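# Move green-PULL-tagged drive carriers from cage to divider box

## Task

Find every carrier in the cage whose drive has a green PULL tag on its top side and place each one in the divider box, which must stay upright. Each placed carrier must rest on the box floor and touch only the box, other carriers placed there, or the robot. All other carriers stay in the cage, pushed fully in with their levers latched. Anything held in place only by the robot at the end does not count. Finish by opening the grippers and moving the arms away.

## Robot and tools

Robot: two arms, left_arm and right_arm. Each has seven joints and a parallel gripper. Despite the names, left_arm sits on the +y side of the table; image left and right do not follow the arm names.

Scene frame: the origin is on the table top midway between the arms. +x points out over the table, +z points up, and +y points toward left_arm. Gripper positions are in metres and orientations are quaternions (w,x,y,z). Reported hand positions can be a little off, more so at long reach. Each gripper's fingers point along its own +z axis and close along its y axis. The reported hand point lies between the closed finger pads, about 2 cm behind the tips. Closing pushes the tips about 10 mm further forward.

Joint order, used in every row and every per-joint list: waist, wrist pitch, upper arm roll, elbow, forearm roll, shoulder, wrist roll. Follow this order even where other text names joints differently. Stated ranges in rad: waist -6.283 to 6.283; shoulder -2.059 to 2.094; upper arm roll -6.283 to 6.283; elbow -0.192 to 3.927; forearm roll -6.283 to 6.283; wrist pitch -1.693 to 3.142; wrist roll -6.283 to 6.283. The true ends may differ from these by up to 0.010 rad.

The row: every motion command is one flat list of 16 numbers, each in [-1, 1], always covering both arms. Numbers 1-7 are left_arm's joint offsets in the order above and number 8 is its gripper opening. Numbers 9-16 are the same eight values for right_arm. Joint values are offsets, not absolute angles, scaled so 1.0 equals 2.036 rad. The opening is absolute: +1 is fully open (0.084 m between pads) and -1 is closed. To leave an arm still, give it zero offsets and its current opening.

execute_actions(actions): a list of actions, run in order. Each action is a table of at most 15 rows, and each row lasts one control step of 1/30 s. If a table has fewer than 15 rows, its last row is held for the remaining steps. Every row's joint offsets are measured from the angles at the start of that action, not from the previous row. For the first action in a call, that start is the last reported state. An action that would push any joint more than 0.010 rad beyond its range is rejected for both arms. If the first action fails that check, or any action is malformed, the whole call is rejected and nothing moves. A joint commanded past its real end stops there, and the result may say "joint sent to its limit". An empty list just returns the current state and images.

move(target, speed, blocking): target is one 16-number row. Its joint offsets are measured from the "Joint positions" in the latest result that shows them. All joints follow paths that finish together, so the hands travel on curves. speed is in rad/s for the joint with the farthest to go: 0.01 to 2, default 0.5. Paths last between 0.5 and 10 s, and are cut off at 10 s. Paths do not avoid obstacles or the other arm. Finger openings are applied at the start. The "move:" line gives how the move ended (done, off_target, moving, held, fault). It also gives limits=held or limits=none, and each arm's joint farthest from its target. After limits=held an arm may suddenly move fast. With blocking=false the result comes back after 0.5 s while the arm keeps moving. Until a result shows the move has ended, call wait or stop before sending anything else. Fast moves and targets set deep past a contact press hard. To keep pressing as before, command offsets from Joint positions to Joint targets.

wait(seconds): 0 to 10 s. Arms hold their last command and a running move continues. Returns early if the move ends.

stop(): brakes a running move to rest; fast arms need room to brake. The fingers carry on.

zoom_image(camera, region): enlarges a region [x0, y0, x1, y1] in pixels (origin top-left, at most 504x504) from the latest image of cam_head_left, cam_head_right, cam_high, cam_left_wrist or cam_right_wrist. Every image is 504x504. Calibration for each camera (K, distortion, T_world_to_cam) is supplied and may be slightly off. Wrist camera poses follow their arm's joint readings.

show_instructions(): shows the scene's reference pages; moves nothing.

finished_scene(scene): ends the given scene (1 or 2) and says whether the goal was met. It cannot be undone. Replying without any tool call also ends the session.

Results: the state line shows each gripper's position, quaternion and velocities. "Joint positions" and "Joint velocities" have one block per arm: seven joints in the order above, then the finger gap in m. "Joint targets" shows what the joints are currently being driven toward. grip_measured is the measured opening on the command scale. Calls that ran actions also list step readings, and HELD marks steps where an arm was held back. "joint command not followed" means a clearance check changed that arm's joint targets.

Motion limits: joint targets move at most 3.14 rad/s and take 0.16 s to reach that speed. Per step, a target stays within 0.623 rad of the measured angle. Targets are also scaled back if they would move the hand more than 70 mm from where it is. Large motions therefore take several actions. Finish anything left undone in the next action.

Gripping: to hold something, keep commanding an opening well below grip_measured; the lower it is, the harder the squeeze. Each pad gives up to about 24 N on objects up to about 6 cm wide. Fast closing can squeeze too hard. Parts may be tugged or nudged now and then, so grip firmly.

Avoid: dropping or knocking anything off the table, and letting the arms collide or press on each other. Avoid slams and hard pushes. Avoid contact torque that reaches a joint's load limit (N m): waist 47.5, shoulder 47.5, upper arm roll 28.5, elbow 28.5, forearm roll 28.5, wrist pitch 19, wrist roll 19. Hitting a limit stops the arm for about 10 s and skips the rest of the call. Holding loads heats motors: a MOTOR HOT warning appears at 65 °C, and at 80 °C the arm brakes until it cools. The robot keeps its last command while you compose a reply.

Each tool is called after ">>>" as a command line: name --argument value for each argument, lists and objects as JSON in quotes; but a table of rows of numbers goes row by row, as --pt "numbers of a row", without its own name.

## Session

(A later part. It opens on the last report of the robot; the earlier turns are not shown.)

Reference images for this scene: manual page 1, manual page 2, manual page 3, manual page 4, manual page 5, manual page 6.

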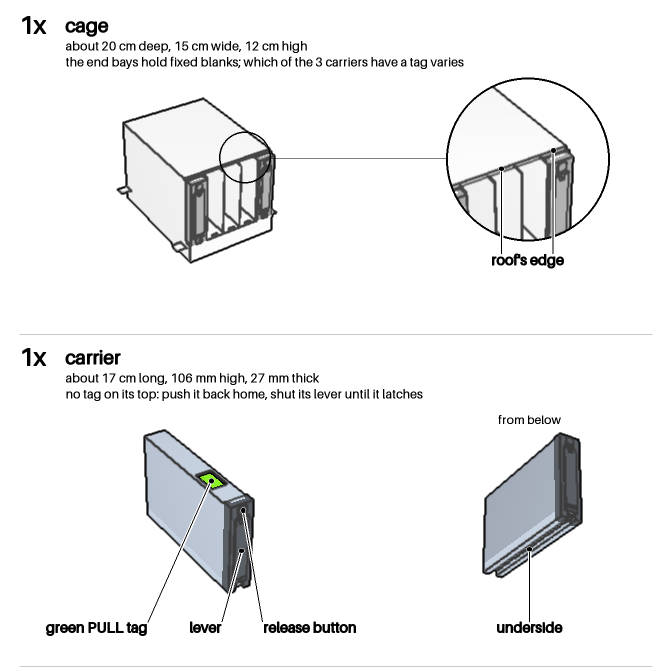

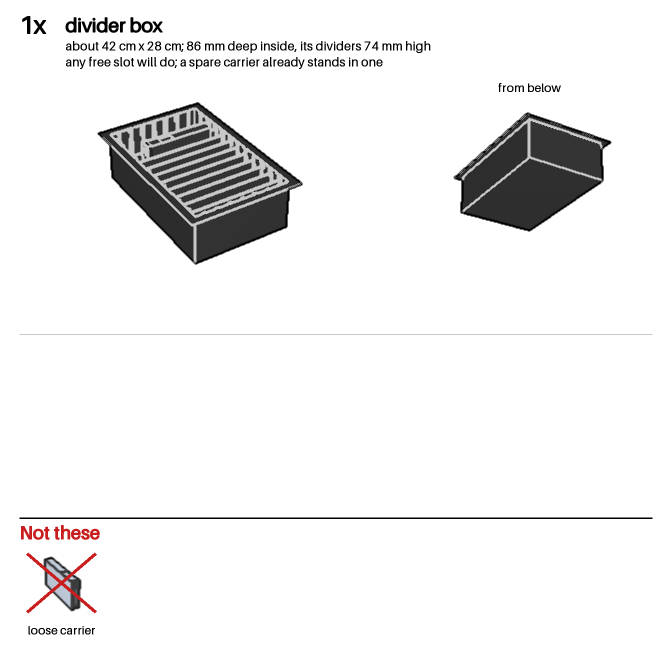

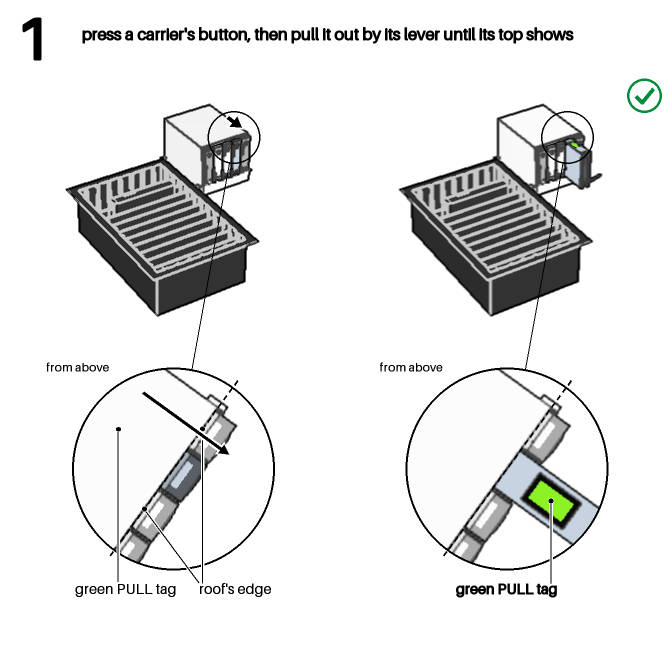

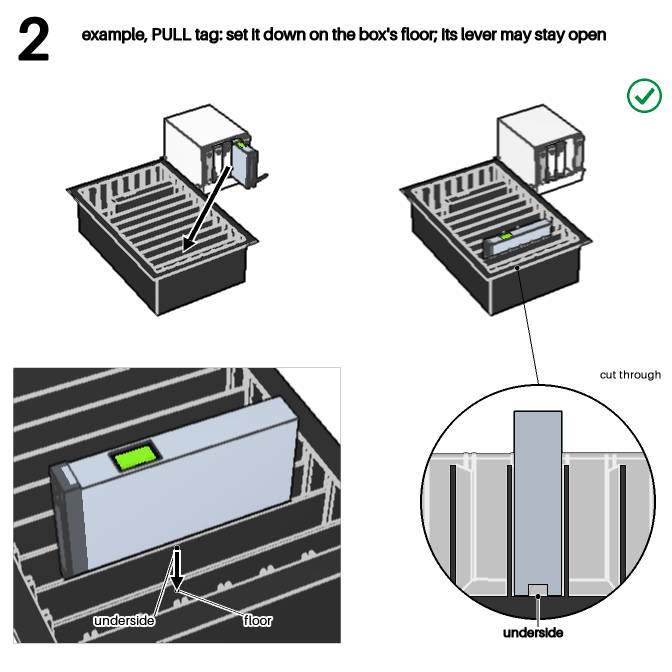

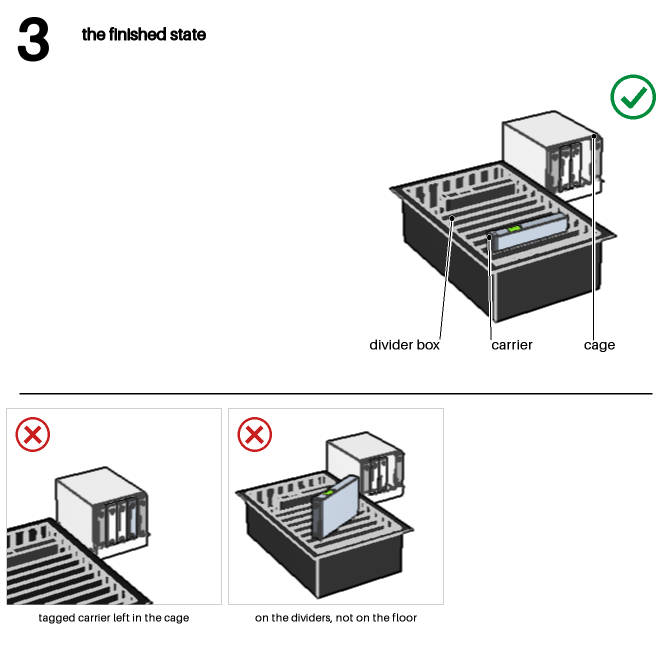

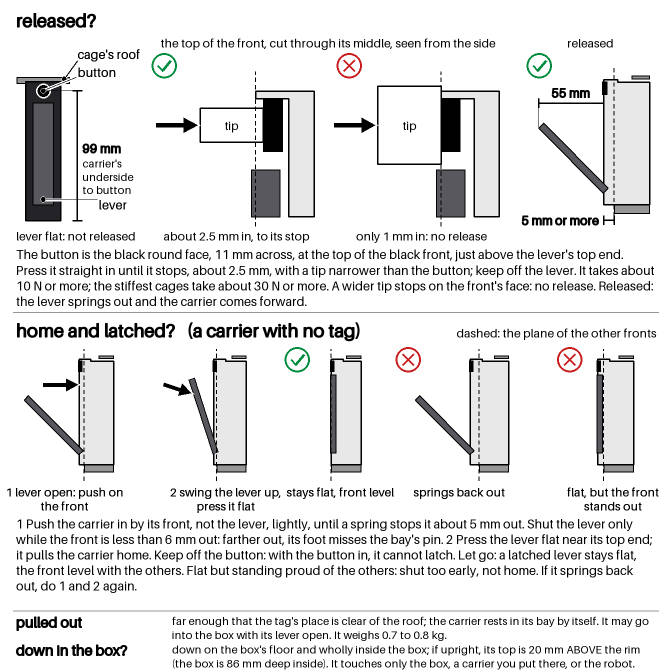

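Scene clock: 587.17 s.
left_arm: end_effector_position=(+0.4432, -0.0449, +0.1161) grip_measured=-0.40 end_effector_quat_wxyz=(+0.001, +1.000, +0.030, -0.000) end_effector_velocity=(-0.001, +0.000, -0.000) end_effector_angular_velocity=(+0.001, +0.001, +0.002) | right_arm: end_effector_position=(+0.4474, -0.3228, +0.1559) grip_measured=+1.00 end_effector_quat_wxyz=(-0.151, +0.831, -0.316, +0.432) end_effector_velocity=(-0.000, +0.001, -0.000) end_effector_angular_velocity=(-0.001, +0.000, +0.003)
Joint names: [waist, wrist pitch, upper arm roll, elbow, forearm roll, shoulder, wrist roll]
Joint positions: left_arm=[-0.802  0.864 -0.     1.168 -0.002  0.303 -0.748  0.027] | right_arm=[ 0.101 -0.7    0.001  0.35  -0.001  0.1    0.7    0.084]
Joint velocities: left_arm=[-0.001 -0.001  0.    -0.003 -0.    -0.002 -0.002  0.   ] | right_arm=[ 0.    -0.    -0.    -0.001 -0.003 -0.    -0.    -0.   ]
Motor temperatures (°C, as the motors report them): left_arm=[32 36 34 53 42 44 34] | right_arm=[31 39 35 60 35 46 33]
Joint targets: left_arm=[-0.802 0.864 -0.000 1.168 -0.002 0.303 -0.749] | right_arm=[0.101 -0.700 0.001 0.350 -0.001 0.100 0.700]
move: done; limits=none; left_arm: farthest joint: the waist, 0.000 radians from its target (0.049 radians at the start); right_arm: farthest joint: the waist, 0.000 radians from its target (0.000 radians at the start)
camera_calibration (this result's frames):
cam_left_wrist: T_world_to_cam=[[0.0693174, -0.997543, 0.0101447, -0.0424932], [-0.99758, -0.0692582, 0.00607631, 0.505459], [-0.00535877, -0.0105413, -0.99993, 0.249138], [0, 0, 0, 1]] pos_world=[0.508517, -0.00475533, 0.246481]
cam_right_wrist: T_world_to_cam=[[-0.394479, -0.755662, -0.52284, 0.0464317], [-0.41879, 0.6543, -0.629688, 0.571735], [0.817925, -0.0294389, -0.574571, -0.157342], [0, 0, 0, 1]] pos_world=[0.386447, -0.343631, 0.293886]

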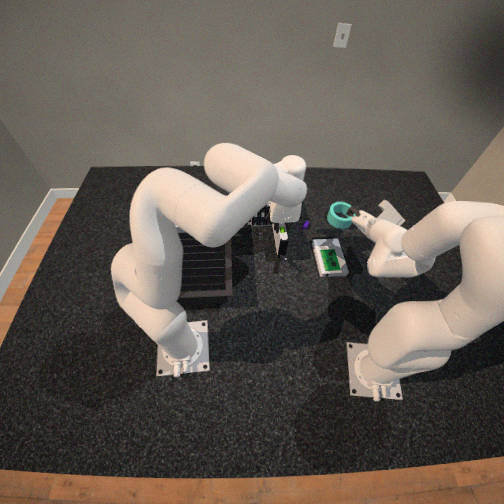

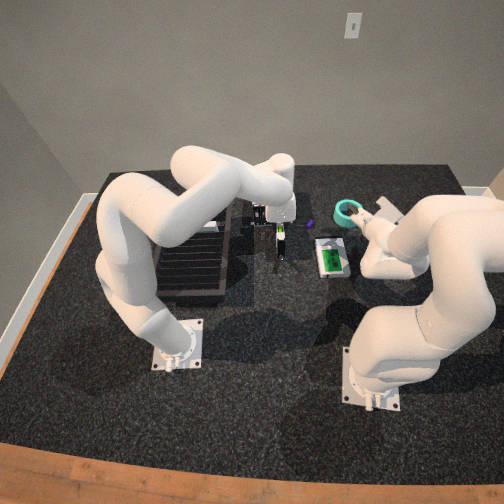

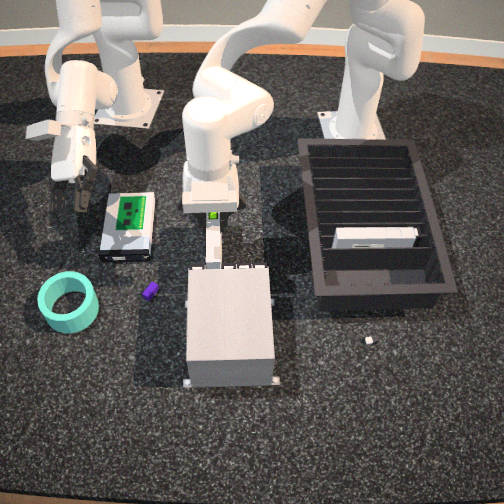

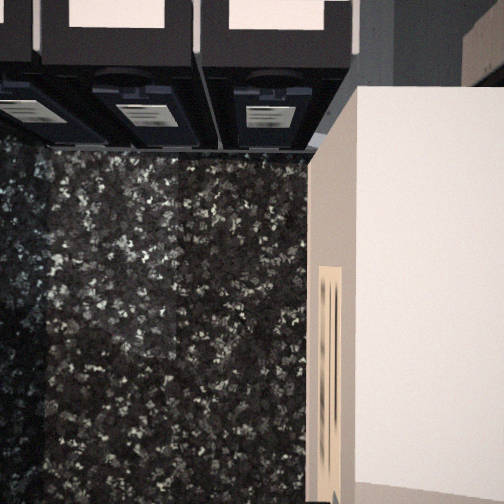

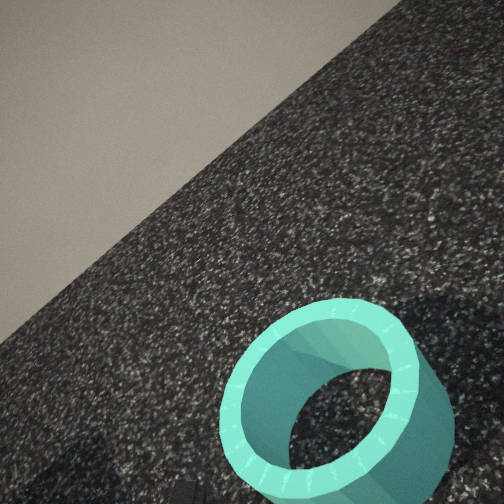

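>>> move --target '[-0.0097,-0.0055,0,-0.0225,0,-0.0166,-0.0097,-1, 0,0,0,0,0,0,0,1]' --speed 0.15

>>> move --target '[0,0.1675,0,0.0998,0,-0.0676,0,-1, 0,0,0,0,0,0,0,1]' --speed 0.35

Scene clock: 596.77 s.
left_arm: end_effector_position=(+0.4282, -0.0455, +0.1168) grip_measured=-0.40 end_effector_quat_wxyz=(+0.000, +1.000, +0.030, -0.001) end_effector_velocity=(-0.002, -0.001, -0.000) end_effector_angular_velocity=(+0.001, +0.001, -0.002) | right_arm: end_effector_position=(+0.4474, -0.3228, +0.1559) grip_measured=+1.00 end_effector_quat_wxyz=(-0.151, +0.831, -0.316, +0.432) end_effector_velocity=(-0.000, +0.000, -0.000) end_effector_angular_velocity=(+0.001, +0.001, -0.000)
Joint names: [waist, wrist pitch, upper arm roll, elbow, forearm roll, shoulder, wrist roll]
Joint positions: left_arm=[-0.822  0.853  0.     1.122 -0.002  0.27  -0.768  0.027] | right_arm=[ 0.101 -0.7    0.001  0.35  -0.001  0.1    0.7    0.084]
Joint velocities: left_arm=[-0.002  0.    -0.001 -0.002 -0.    -0.002 -0.001  0.   ] | right_arm=[ 0.001 -0.    -0.    -0.     0.     0.     0.001  0.   ]
Motor temperatures (°C, as the motors report them): left_arm=[32 37 34 54 42 44 34] | right_arm=[31 39 35 60 35 46 33]
Joint targets: left_arm=[-0.822 0.853 -0.000 1.122 -0.002 0.270 -0.768] | right_arm=[0.101 -0.700 0.001 0.350 -0.001 0.100 0.700]
move: done; limits=none; left_arm: farthest joint: the shoulder, 0.001 radians from its target (0.034 radians at the start); right_arm: farthest joint: the waist, 0.000 radians from its target (0.000 radians at the start)
camera_calibration (this result's frames):
cam_left_wrist: T_world_to_cam=[[0.0696165, -0.997528, 0.00954813, -0.0420619], [-0.997556, -0.0695555, 0.00657929, 0.490421], [-0.0058989, -0.00998282, -0.999933, 0.250029], [0, 0, 0, 1]] pos_world=[0.493626, -0.00535052, 0.247188]
cam_right_wrist: T_world_to_cam=[[-0.394479, -0.755662, -0.52284, 0.0464317], [-0.41879, 0.6543, -0.629688, 0.571734], [0.817925, -0.029439, -0.574571, -0.157342], [0, 0, 0, 1]] pos_world=[0.386447, -0.343631, 0.293886]

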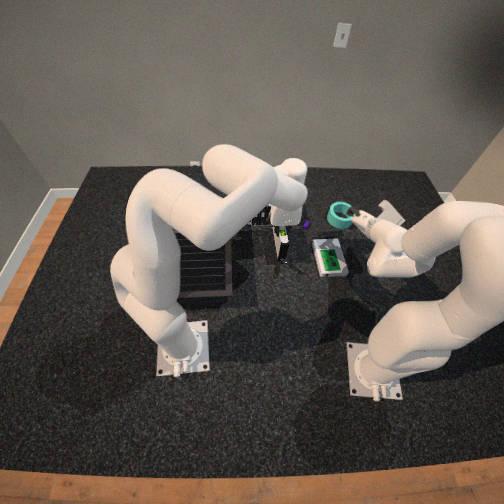

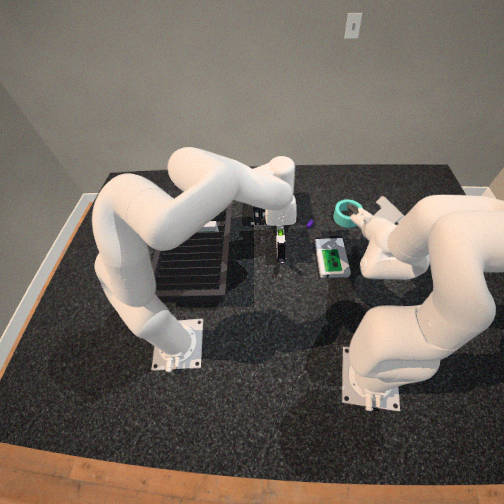

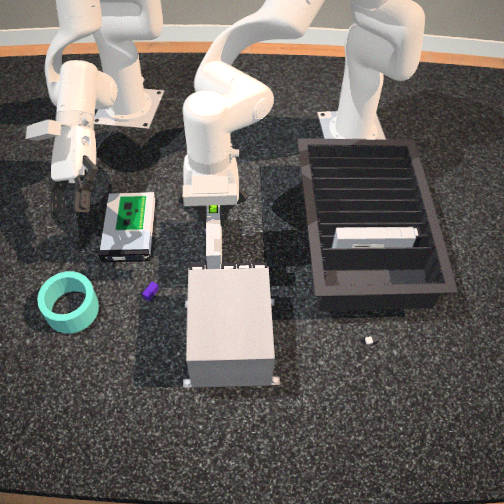

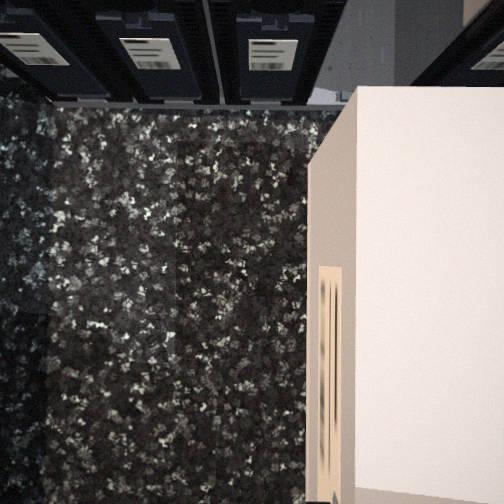

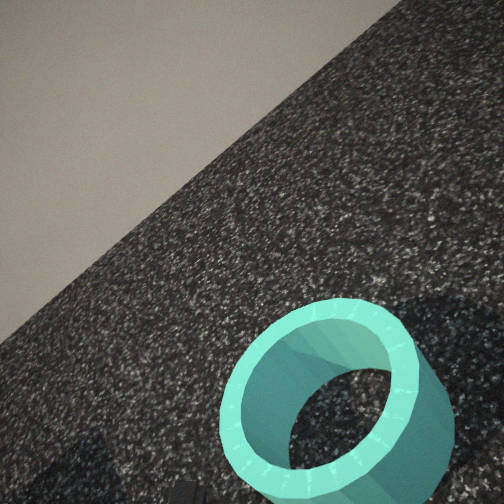

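Scene clock: 598.30 s.
left_arm: end_effector_position=(+0.4281, -0.0455, +0.2444) grip_measured=-0.40 end_effector_quat_wxyz=(+0.000, +1.000, +0.030, -0.001) end_effector_velocity=(+0.001, -0.001, +0.005) end_effector_angular_velocity=(-0.005, -0.006, -0.000) | right_arm: end_effector_position=(+0.4474, -0.3228, +0.1559) grip_measured=+1.00 end_effector_quat_wxyz=(-0.151, +0.831, -0.316, +0.432) end_effector_velocity=(+0.000, +0.000, +0.000) end_effector_angular_velocity=(-0.000, +0.000, +0.001)
Joint names: [waist, wrist pitch, upper arm roll, elbow, forearm roll, shoulder, wrist roll]
Joint positions: left_arm=[-0.822  1.194  0.     1.325 -0.002  0.133 -0.768  0.027] | right_arm=[ 0.101 -0.7    0.001  0.35  -0.001  0.1    0.7    0.084]
Joint velocities: left_arm=[ 0.     0.003  0.     0.006  0.    -0.004  0.     0.   ] | right_arm=[ 0.001  0.001 -0.     0.001 -0.    -0.001 -0.     0.   ]
Motor temperatures (°C, as the motors report them): left_arm=[32 37 34 54 42 44 34] | right_arm=[31 39 35 60 35 46 33]
Joint targets: left_arm=[-0.822 1.194 0.000 1.326 -0.002 0.132 -0.768] | right_arm=[0.101 -0.700 0.001 0.350 -0.001 0.100 0.700]
move: done; limits=none; left_arm: farthest joint: the waist, 0.000 radians from its target (0.000 radians at the start); right_arm: farthest joint: the waist, 0.000 radians from its target (0.000 radians at the start)
camera_calibration (this result's frames):
cam_left_wrist: T_world_to_cam=[[0.069193, -0.997561, 0.00922235, -0.0430328], [-0.997581, -0.0691266, 0.00732859, 0.489293], [-0.0066732, -0.00970713, -0.999931, 0.377937], [0, 0, 0, 1]] pos_world=[0.493609, -0.00543597, 0.374721]
cam_right_wrist: T_world_to_cam=[[-0.394479, -0.755662, -0.52284, 0.0464317], [-0.41879, 0.6543, -0.629688, 0.571735], [0.817925, -0.029439, -0.574571, -0.157342], [0, 0, 0, 1]] pos_world=[0.386447, -0.343631, 0.293886]

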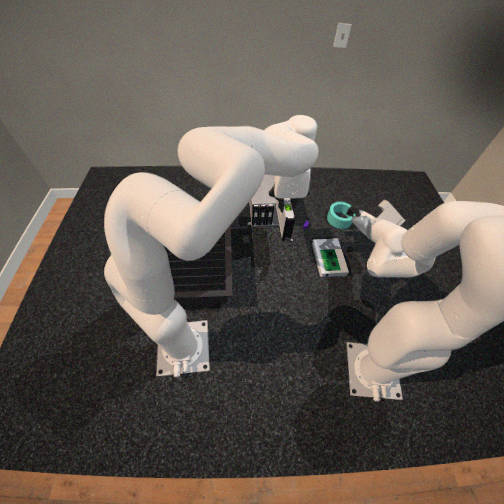

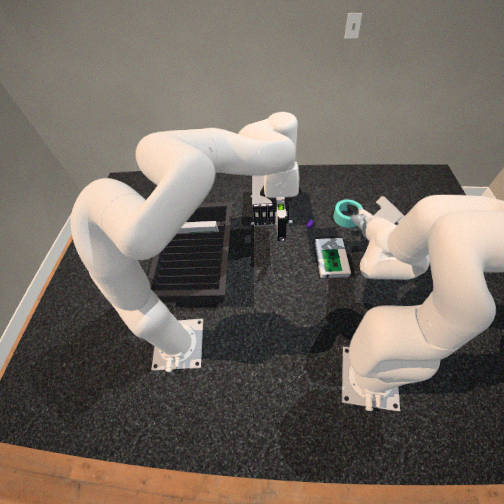

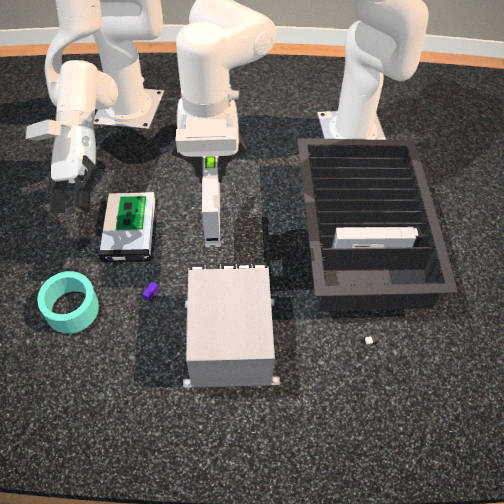

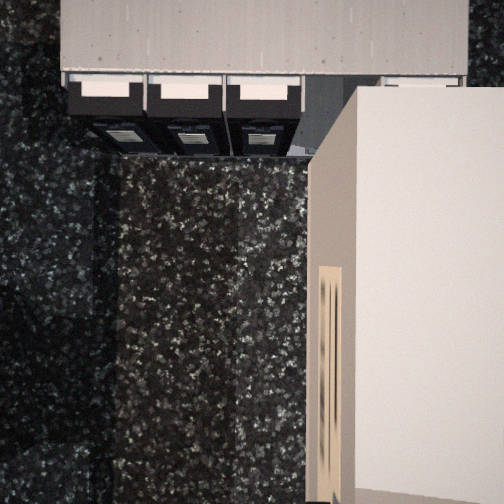

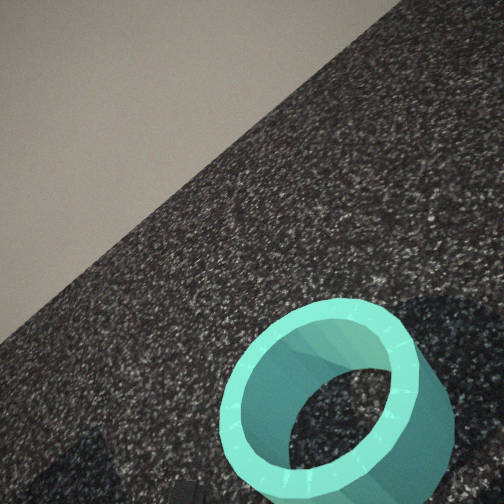

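>>> zoom_image --camera "cam_high" --region '[280,120,480,320]'

Region (280, 120, 480, 320) of cam_high's 504x504 image, scaled by 2.520, with more detail than that image has.

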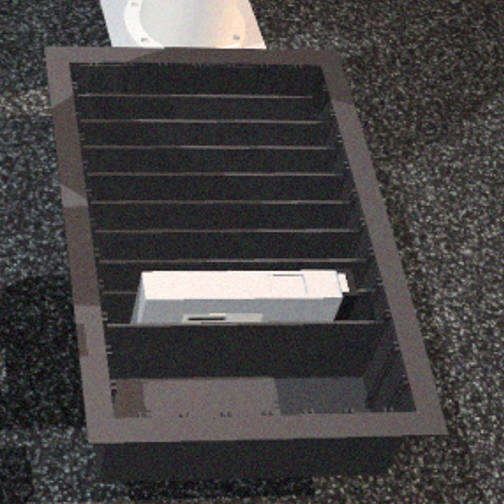

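>>> move --target '[0.3247,-0.0108,0,-0.2655,0,-0.2556,-0.447,-1, 0,0,0,0,0,0,0,1]' --speed 0.6

Scene clock: 648.23 s.
left_arm: end_effector_position=(+0.3978, +0.2712, +0.2452) grip_measured=-1.00 end_effector_quat_wxyz=(+0.001, +0.686, +0.728, -0.000) end_effector_velocity=(-0.001, +0.001, -0.000) end_effector_angular_velocity=(-0.000, +0.003, +0.004) | right_arm: end_effector_position=(+0.4474, -0.3228, +0.1559) grip_measured=+1.00 end_effector_quat_wxyz=(-0.151, +0.831, -0.316, +0.432) end_effector_velocity=(+0.000, -0.001, +0.000) end_effector_angular_velocity=(+0.001, -0.000, -0.002)
Joint names: [waist, wrist pitch, upper arm roll, elbow, forearm roll, shoulder, wrist roll]
Joint positions: left_arm=[-0.161  1.172 -0.     0.785 -0.002 -0.387 -1.678  0.   ] | right_arm=[ 0.101 -0.7    0.001  0.35  -0.001  0.1    0.7    0.084]
Joint velocities: left_arm=[ 0.002  0.002  0.001 -0.002  0.    -0.002 -0.002  0.   ] | right_arm=[-0.002  0.    -0.     0.001 -0.001  0.     0.001 -0.   ]
Motor temperatures (°C, as the motors report them): left_arm=[32 36 34 53 42 43 34] | right_arm=[31 39 35 60 35 45 33]
Joint targets: left_arm=[-0.161 1.172 0.000 0.785 -0.002 -0.388 -1.678] | right_arm=[0.101 -0.700 0.001 0.350 -0.001 0.100 0.700]
move: done; limits=none; left_arm: farthest joint: the waist, 0.000 radians from its target (0.661 radians at the start); right_arm: farthest joint: the waist, 0.000 radians from its target (0.000 radians at the start)
camera_calibration (this result's frames):
cam_left_wrist: T_world_to_cam=[[0.997601, 0.068582, 0.00945483, -0.383522], [0.0685188, -0.997626, 0.00685636, 0.308787], [0.00990261, -0.00619207, -0.999932, 0.374042], [0, 0, 0, 1]] pos_world=[0.35774, 0.336673, 0.375525]
cam_right_wrist: T_world_to_cam=[[-0.394479, -0.755662, -0.52284, 0.0464316], [-0.41879, 0.6543, -0.629688, 0.571734], [0.817925, -0.0294388, -0.574571, -0.157342], [0, 0, 0, 1]] pos_world=[0.386447, -0.343631, 0.293886]

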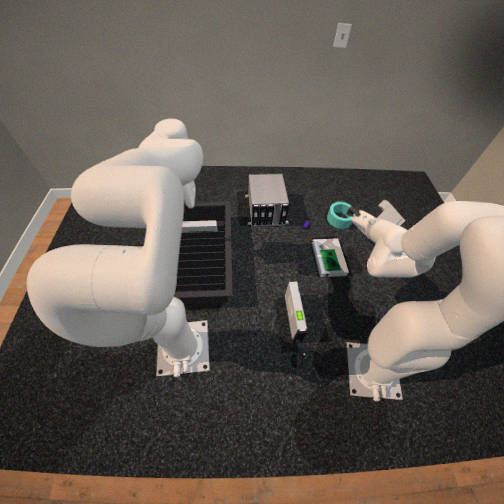

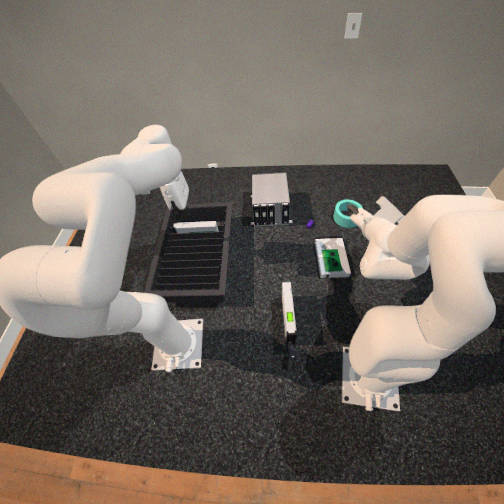

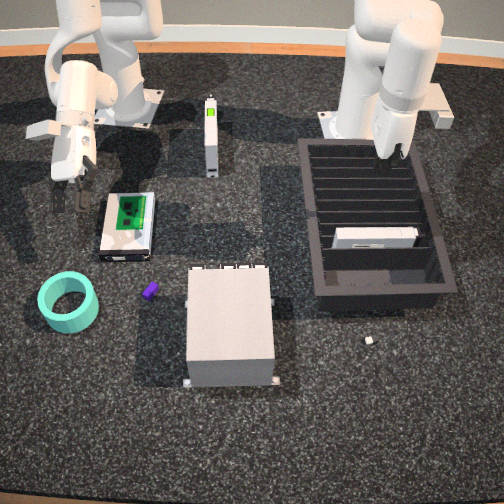

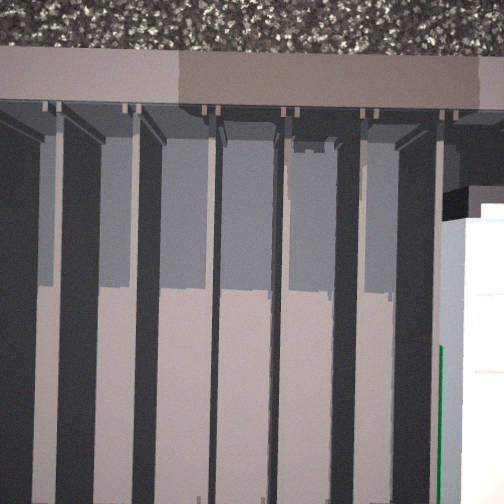

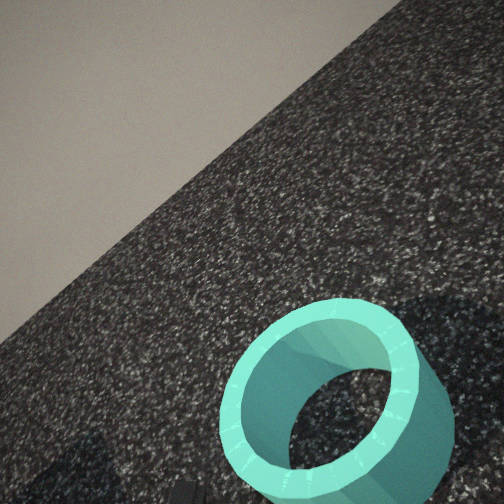

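>>> zoom_image --camera "cam_high" --region '[150,70,280,200]'

>>> zoom_image --camera "cam_head_right" --region '[230,260,350,380]'

Region (150, 70, 280, 200) of cam_high's 504x504 image, scaled by 3.877, with more detail than that image has.

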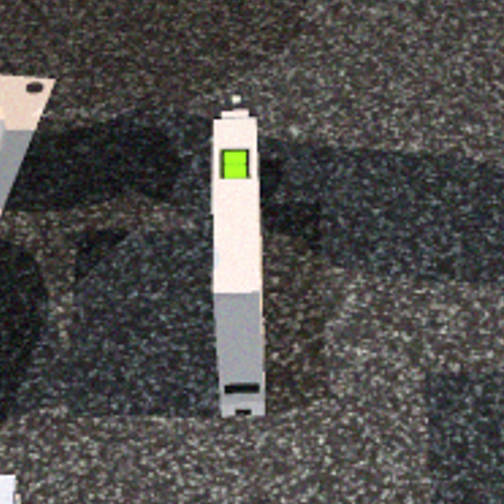

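Region (230, 260, 350, 380) of cam_head_right's 504x504 image, scaled by 4.200, with more detail than that image has.

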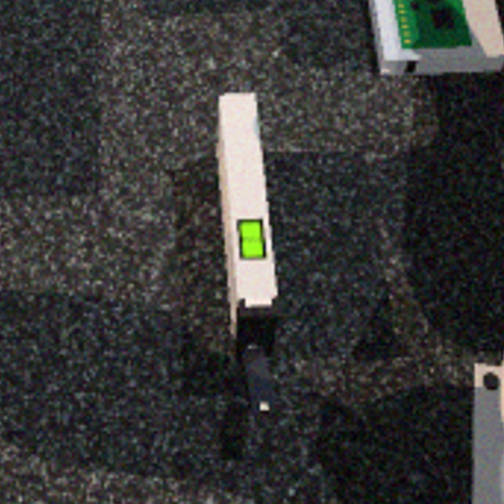

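>>> move --target '[-0.6343,0.0167,0,0.0455,0,0.0288,0.1265,0.3, 0,0,0,0,0,0,0,1]' --speed 0.9

Scene clock: 693.60 s.
left_arm: end_effector_position=(+0.1254, -0.0800, +0.2601) grip_measured=+0.29 end_effector_quat_wxyz=(+0.000, +0.999, +0.041, -0.001) end_effector_velocity=(-0.002, -0.001, +0.001) end_effector_angular_velocity=(-0.001, -0.001, -0.006) | right_arm: end_effector_position=(+0.4474, -0.3228, +0.1559) grip_measured=+1.00 end_effector_quat_wxyz=(-0.151, +0.831, -0.316, +0.432) end_effector_velocity=(-0.000, -0.000, -0.000) end_effector_angular_velocity=(-0.001, +0.001, +0.000)
Joint names: [waist, wrist pitch, upper arm roll, elbow, forearm roll, shoulder, wrist roll]
Joint positions: left_arm=[-1.452  1.206  0.     0.877 -0.002 -0.329 -1.42   0.056] | right_arm=[ 0.101 -0.7    0.001  0.35  -0.001  0.1    0.7    0.084]
Joint velocities: left_arm=[-0.003 -0.001 -0.003  0.002  0.     0.    -0.001  0.   ] | right_arm=[-0.001  0.001  0.    -0.    -0.001 -0.    -0.    -0.   ]
Motor temperatures (°C, as the motors report them): left_arm=[32 36 34 53 42 41 34] | right_arm=[31 39 35 60 35 45 33]
Joint targets: left_arm=[-1.452 1.206 -0.000 0.878 -0.002 -0.329 -1.420] | right_arm=[0.101 -0.700 0.001 0.350 -0.001 0.100 0.700]
move: done; limits=none; left_arm: farthest joint: the waist, 0.000 radians from its target (1.291 radians at the start); right_arm: farthest joint: the waist, 0.000 radians from its target (0.000 radians at the start)
camera_calibration (this result's frames):
cam_left_wrist: T_world_to_cam=[[0.09135, -0.995771, 0.00981231, -0.0594436], [-0.995801, -0.0912856, 0.00682242, 0.182958], [-0.00589784, -0.0103943, -0.999929, 0.391124], [0, 0, 0, 1]] pos_world=[0.189927, -0.0384252, 0.390431]
cam_right_wrist: T_world_to_cam=[[-0.394479, -0.755662, -0.52284, 0.0464316], [-0.41879, 0.6543, -0.629688, 0.571734], [0.817925, -0.0294388, -0.574571, -0.157342], [0, 0, 0, 1]] pos_world=[0.386447, -0.343631, 0.293886]

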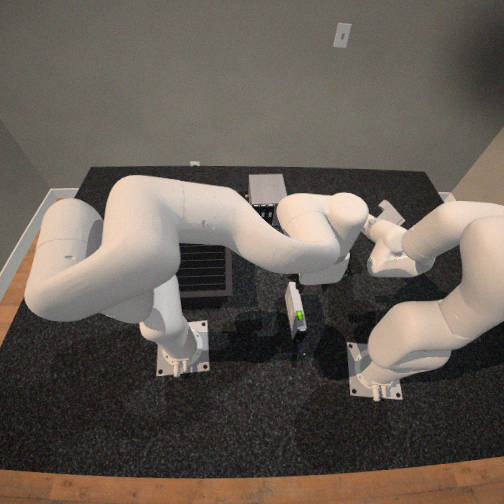

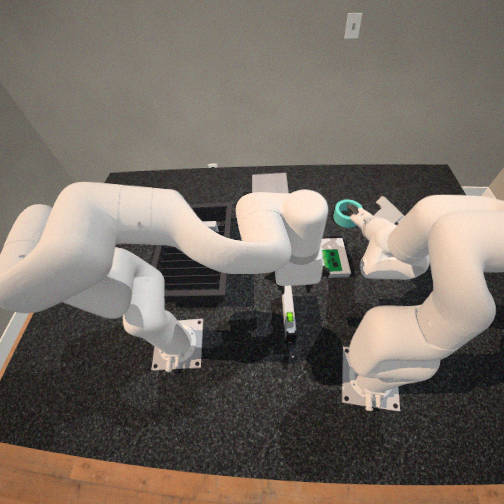

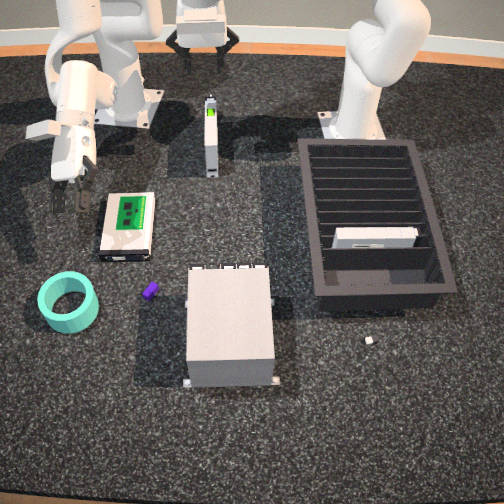

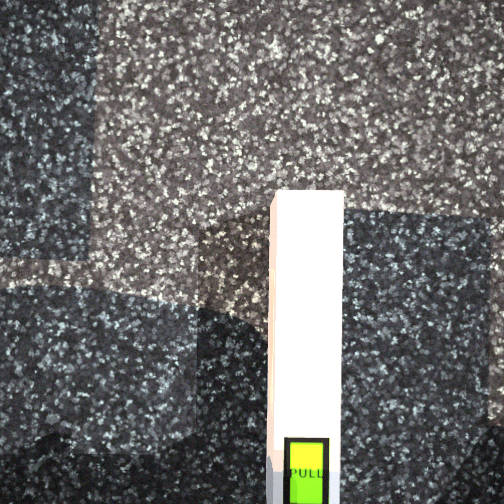

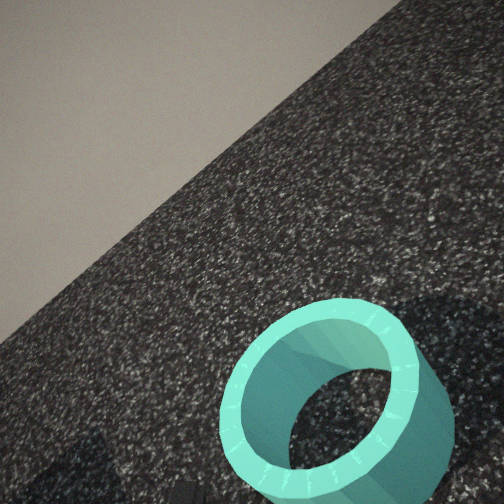

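>>> move --target '[0.0098,-0.1669,0,-0.1158,0,0.0511,0.0073,0.3, 0,0,0,0,0,0,0,1]' --speed 0.5

Scene clock: 744.03 s.
left_arm: end_effector_position=(+0.1314, -0.0729, +0.1504) grip_measured=+0.29 end_effector_quat_wxyz=(+0.001, +0.999, +0.044, -0.000) end_effector_velocity=(-0.000, +0.002, -0.002) end_effector_angular_velocity=(+0.005, +0.001, +0.002) | right_arm: end_effector_position=(+0.4474, -0.3228, +0.1559) grip_measured=+1.00 end_effector_quat_wxyz=(-0.151, +0.831, -0.316, +0.432) end_effector_velocity=(+0.000, +0.001, -0.000) end_effector_angular_velocity=(-0.001, +0.000, +0.003)
Joint names: [waist, wrist pitch, upper arm roll, elbow, forearm roll, shoulder, wrist roll]
Joint positions: left_arm=[-1.432  0.866  0.     0.642 -0.002 -0.225 -1.405  0.056] | right_arm=[ 0.101 -0.7    0.001  0.35  -0.001  0.1    0.7    0.084]
Joint velocities: left_arm=[-0.    -0.001  0.001 -0.004  0.     0.002 -0.001  0.   ] | right_arm=[ 0.001  0.001 -0.     0.001 -0.001  0.    -0.    -0.   ]
Motor temperatures (°C, as the motors report them): left_arm=[32 36 34 54 42 41 34] | right_arm=[31 39 35 60 35 45 33]
Joint targets: left_arm=[-1.432 0.866 0.000 0.642 -0.002 -0.225 -1.405] | right_arm=[0.101 -0.700 0.001 0.350 -0.001 0.100 0.700]
move: done; limits=none; left_arm: farthest joint: the elbow, 0.001 radians from its target (0.236 radians at the start); right_arm: farthest joint: the waist, 0.000 radians from its target (0.000 radians at the start)
camera_calibration (this result's frames):
cam_left_wrist: T_world_to_cam=[[0.0968162, -0.995249, 0.0102839, -0.0525675], [-0.995288, -0.0967533, 0.00644396, 0.189968], [-0.00541834, -0.0108593, -0.999926, 0.281472], [0, 0, 0, 1]] pos_world=[0.195687, -0.0308812, 0.280768]
cam_right_wrist: T_world_to_cam=[[-0.394479, -0.755662, -0.52284, 0.0464316], [-0.41879, 0.6543, -0.629688, 0.571734], [0.817925, -0.0294388, -0.574571, -0.157342], [0, 0, 0, 1]] pos_world=[0.386447, -0.343631, 0.293886]

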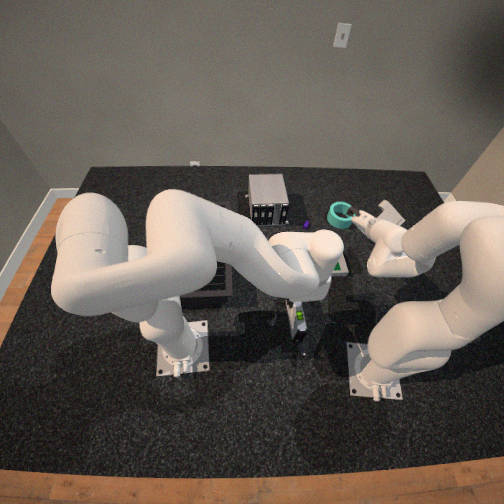

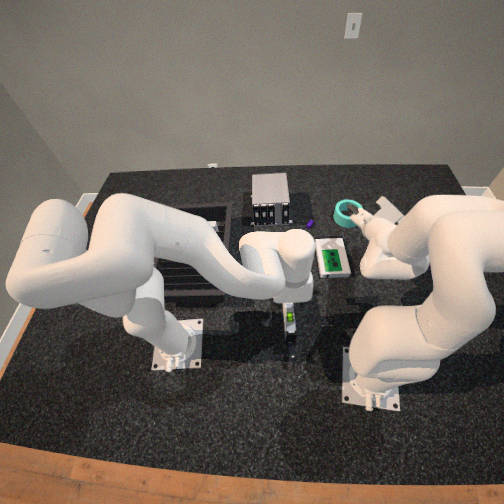

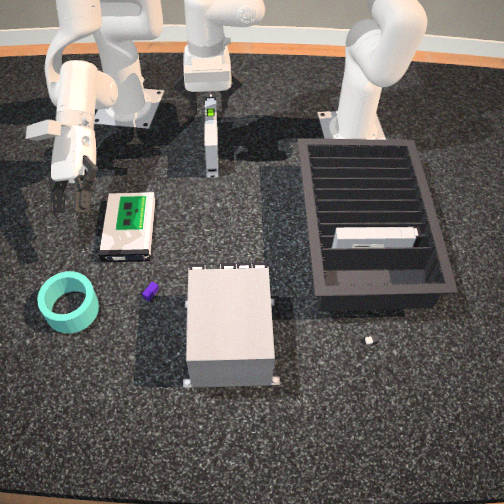

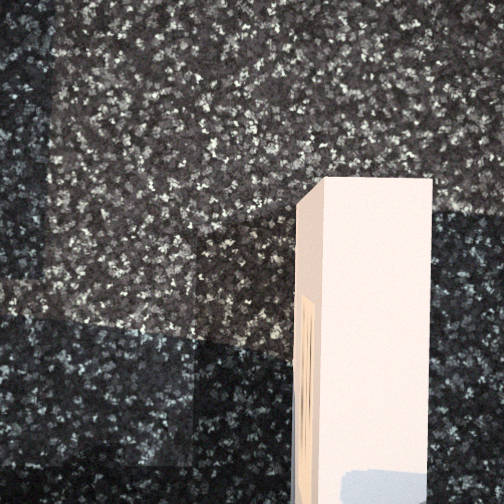

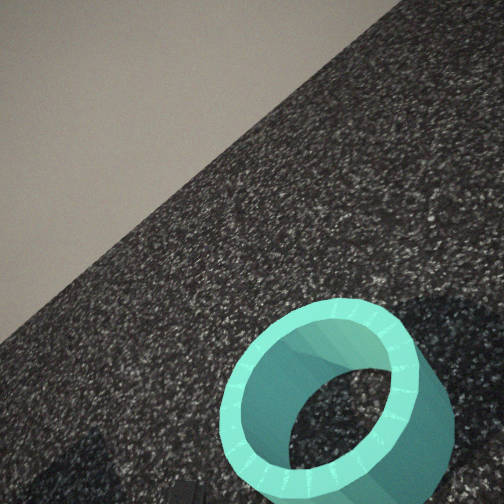

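>>> move --target '[0.0008,-0.0828,0,-0.0322,0,0.0508,0.0102,0.3, 0,0,0,0,0,0,0,1]' --speed 0.25

Scene clock: 753.60 s.
left_arm: end_effector_position=(+0.1318, -0.0717, +0.1004) grip_measured=+0.29 end_effector_quat_wxyz=(+0.001, +0.999, +0.035, -0.000) end_effector_velocity=(-0.000, +0.001, -0.001) end_effector_angular_velocity=(+0.002, +0.000, -0.002) | right_arm: end_effector_position=(+0.4474, -0.3228, +0.1559) grip_measured=+1.00 end_effector_quat_wxyz=(-0.151, +0.831, -0.316, +0.432) end_effector_velocity=(+0.000, +0.001, +0.000) end_effector_angular_velocity=(-0.000, -0.001, +0.002)
Joint names: [waist, wrist pitch, upper arm roll, elbow, forearm roll, shoulder, wrist roll]
Joint positions: left_arm=[-1.43   0.698  0.     0.577 -0.002 -0.122 -1.385  0.056] | right_arm=[ 0.101 -0.7    0.001  0.35  -0.001  0.1    0.7    0.084]
Joint velocities: left_arm=[ 0.    -0.002 -0.001 -0.002  0.     0.002  0.001 -0.   ] | right_arm=[ 0.001 -0.     0.     0.    -0.001  0.    -0.    -0.   ]
Motor temperatures (°C, as the motors report them): left_arm=[32 36 34 53 42 41 34] | right_arm=[31 39 35 60 35 45 33]
Joint targets: left_arm=[-1.430 0.698 0.000 0.577 -0.002 -0.122 -1.385] | right_arm=[0.101 -0.700 0.001 0.350 -0.001 0.100 0.700]
move: done; limits=none; left_arm: farthest joint: the waist, 0.000 radians from its target (0.001 radians at the start); right_arm: farthest joint: the waist, 0.000 radians from its target (0.000 radians at the start)
camera_calibration (this result's frames):
cam_left_wrist: T_world_to_cam=[[0.0779519, -0.996905, 0.0101955, -0.0485989], [-0.996942, -0.0778911, 0.00622967, 0.192387], [-0.00541624, -0.01065, -0.999929, 0.231495], [0, 0, 0, 1]] pos_world=[0.19684, -0.0309978, 0.230775]
cam_right_wrist: T_world_to_cam=[[-0.394479, -0.755662, -0.52284, 0.0464316], [-0.41879, 0.6543, -0.629688, 0.571735], [0.817925, -0.0294388, -0.574571, -0.157342], [0, 0, 0, 1]] pos_world=[0.386447, -0.343631, 0.293886]

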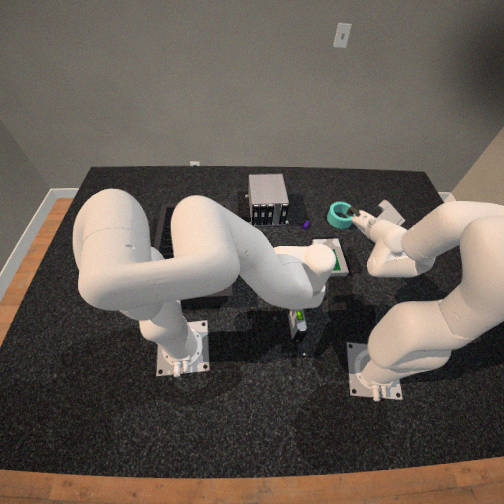

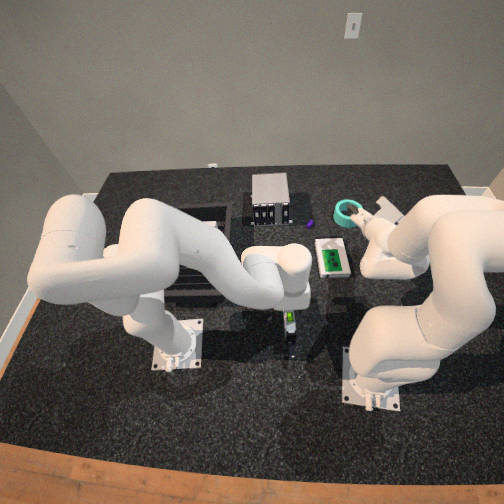

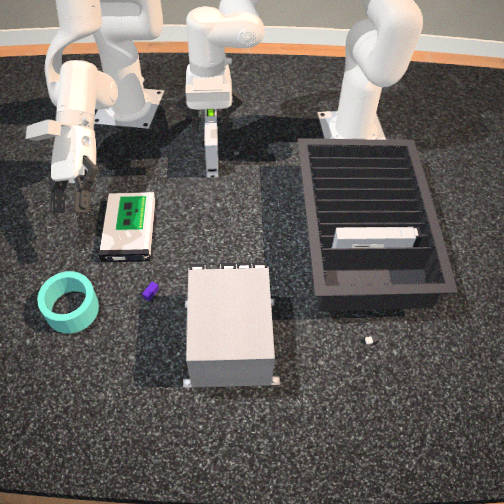

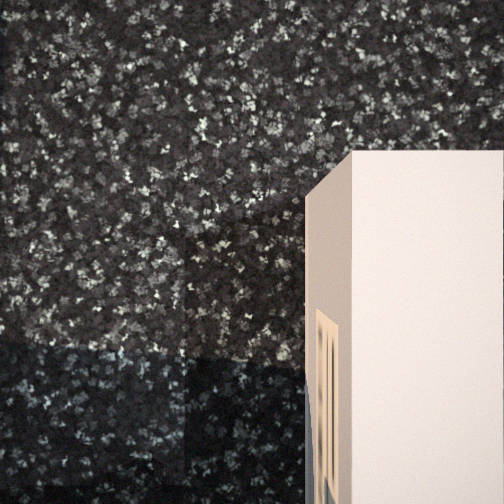

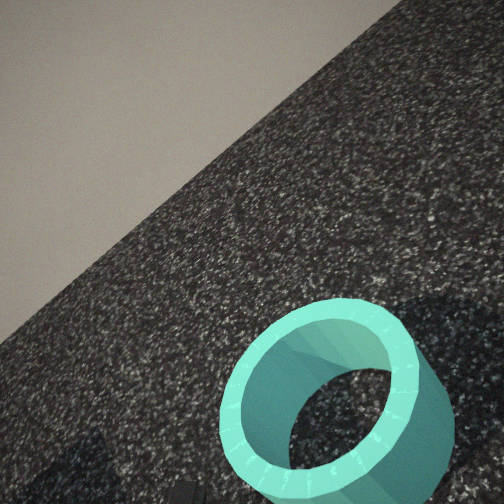

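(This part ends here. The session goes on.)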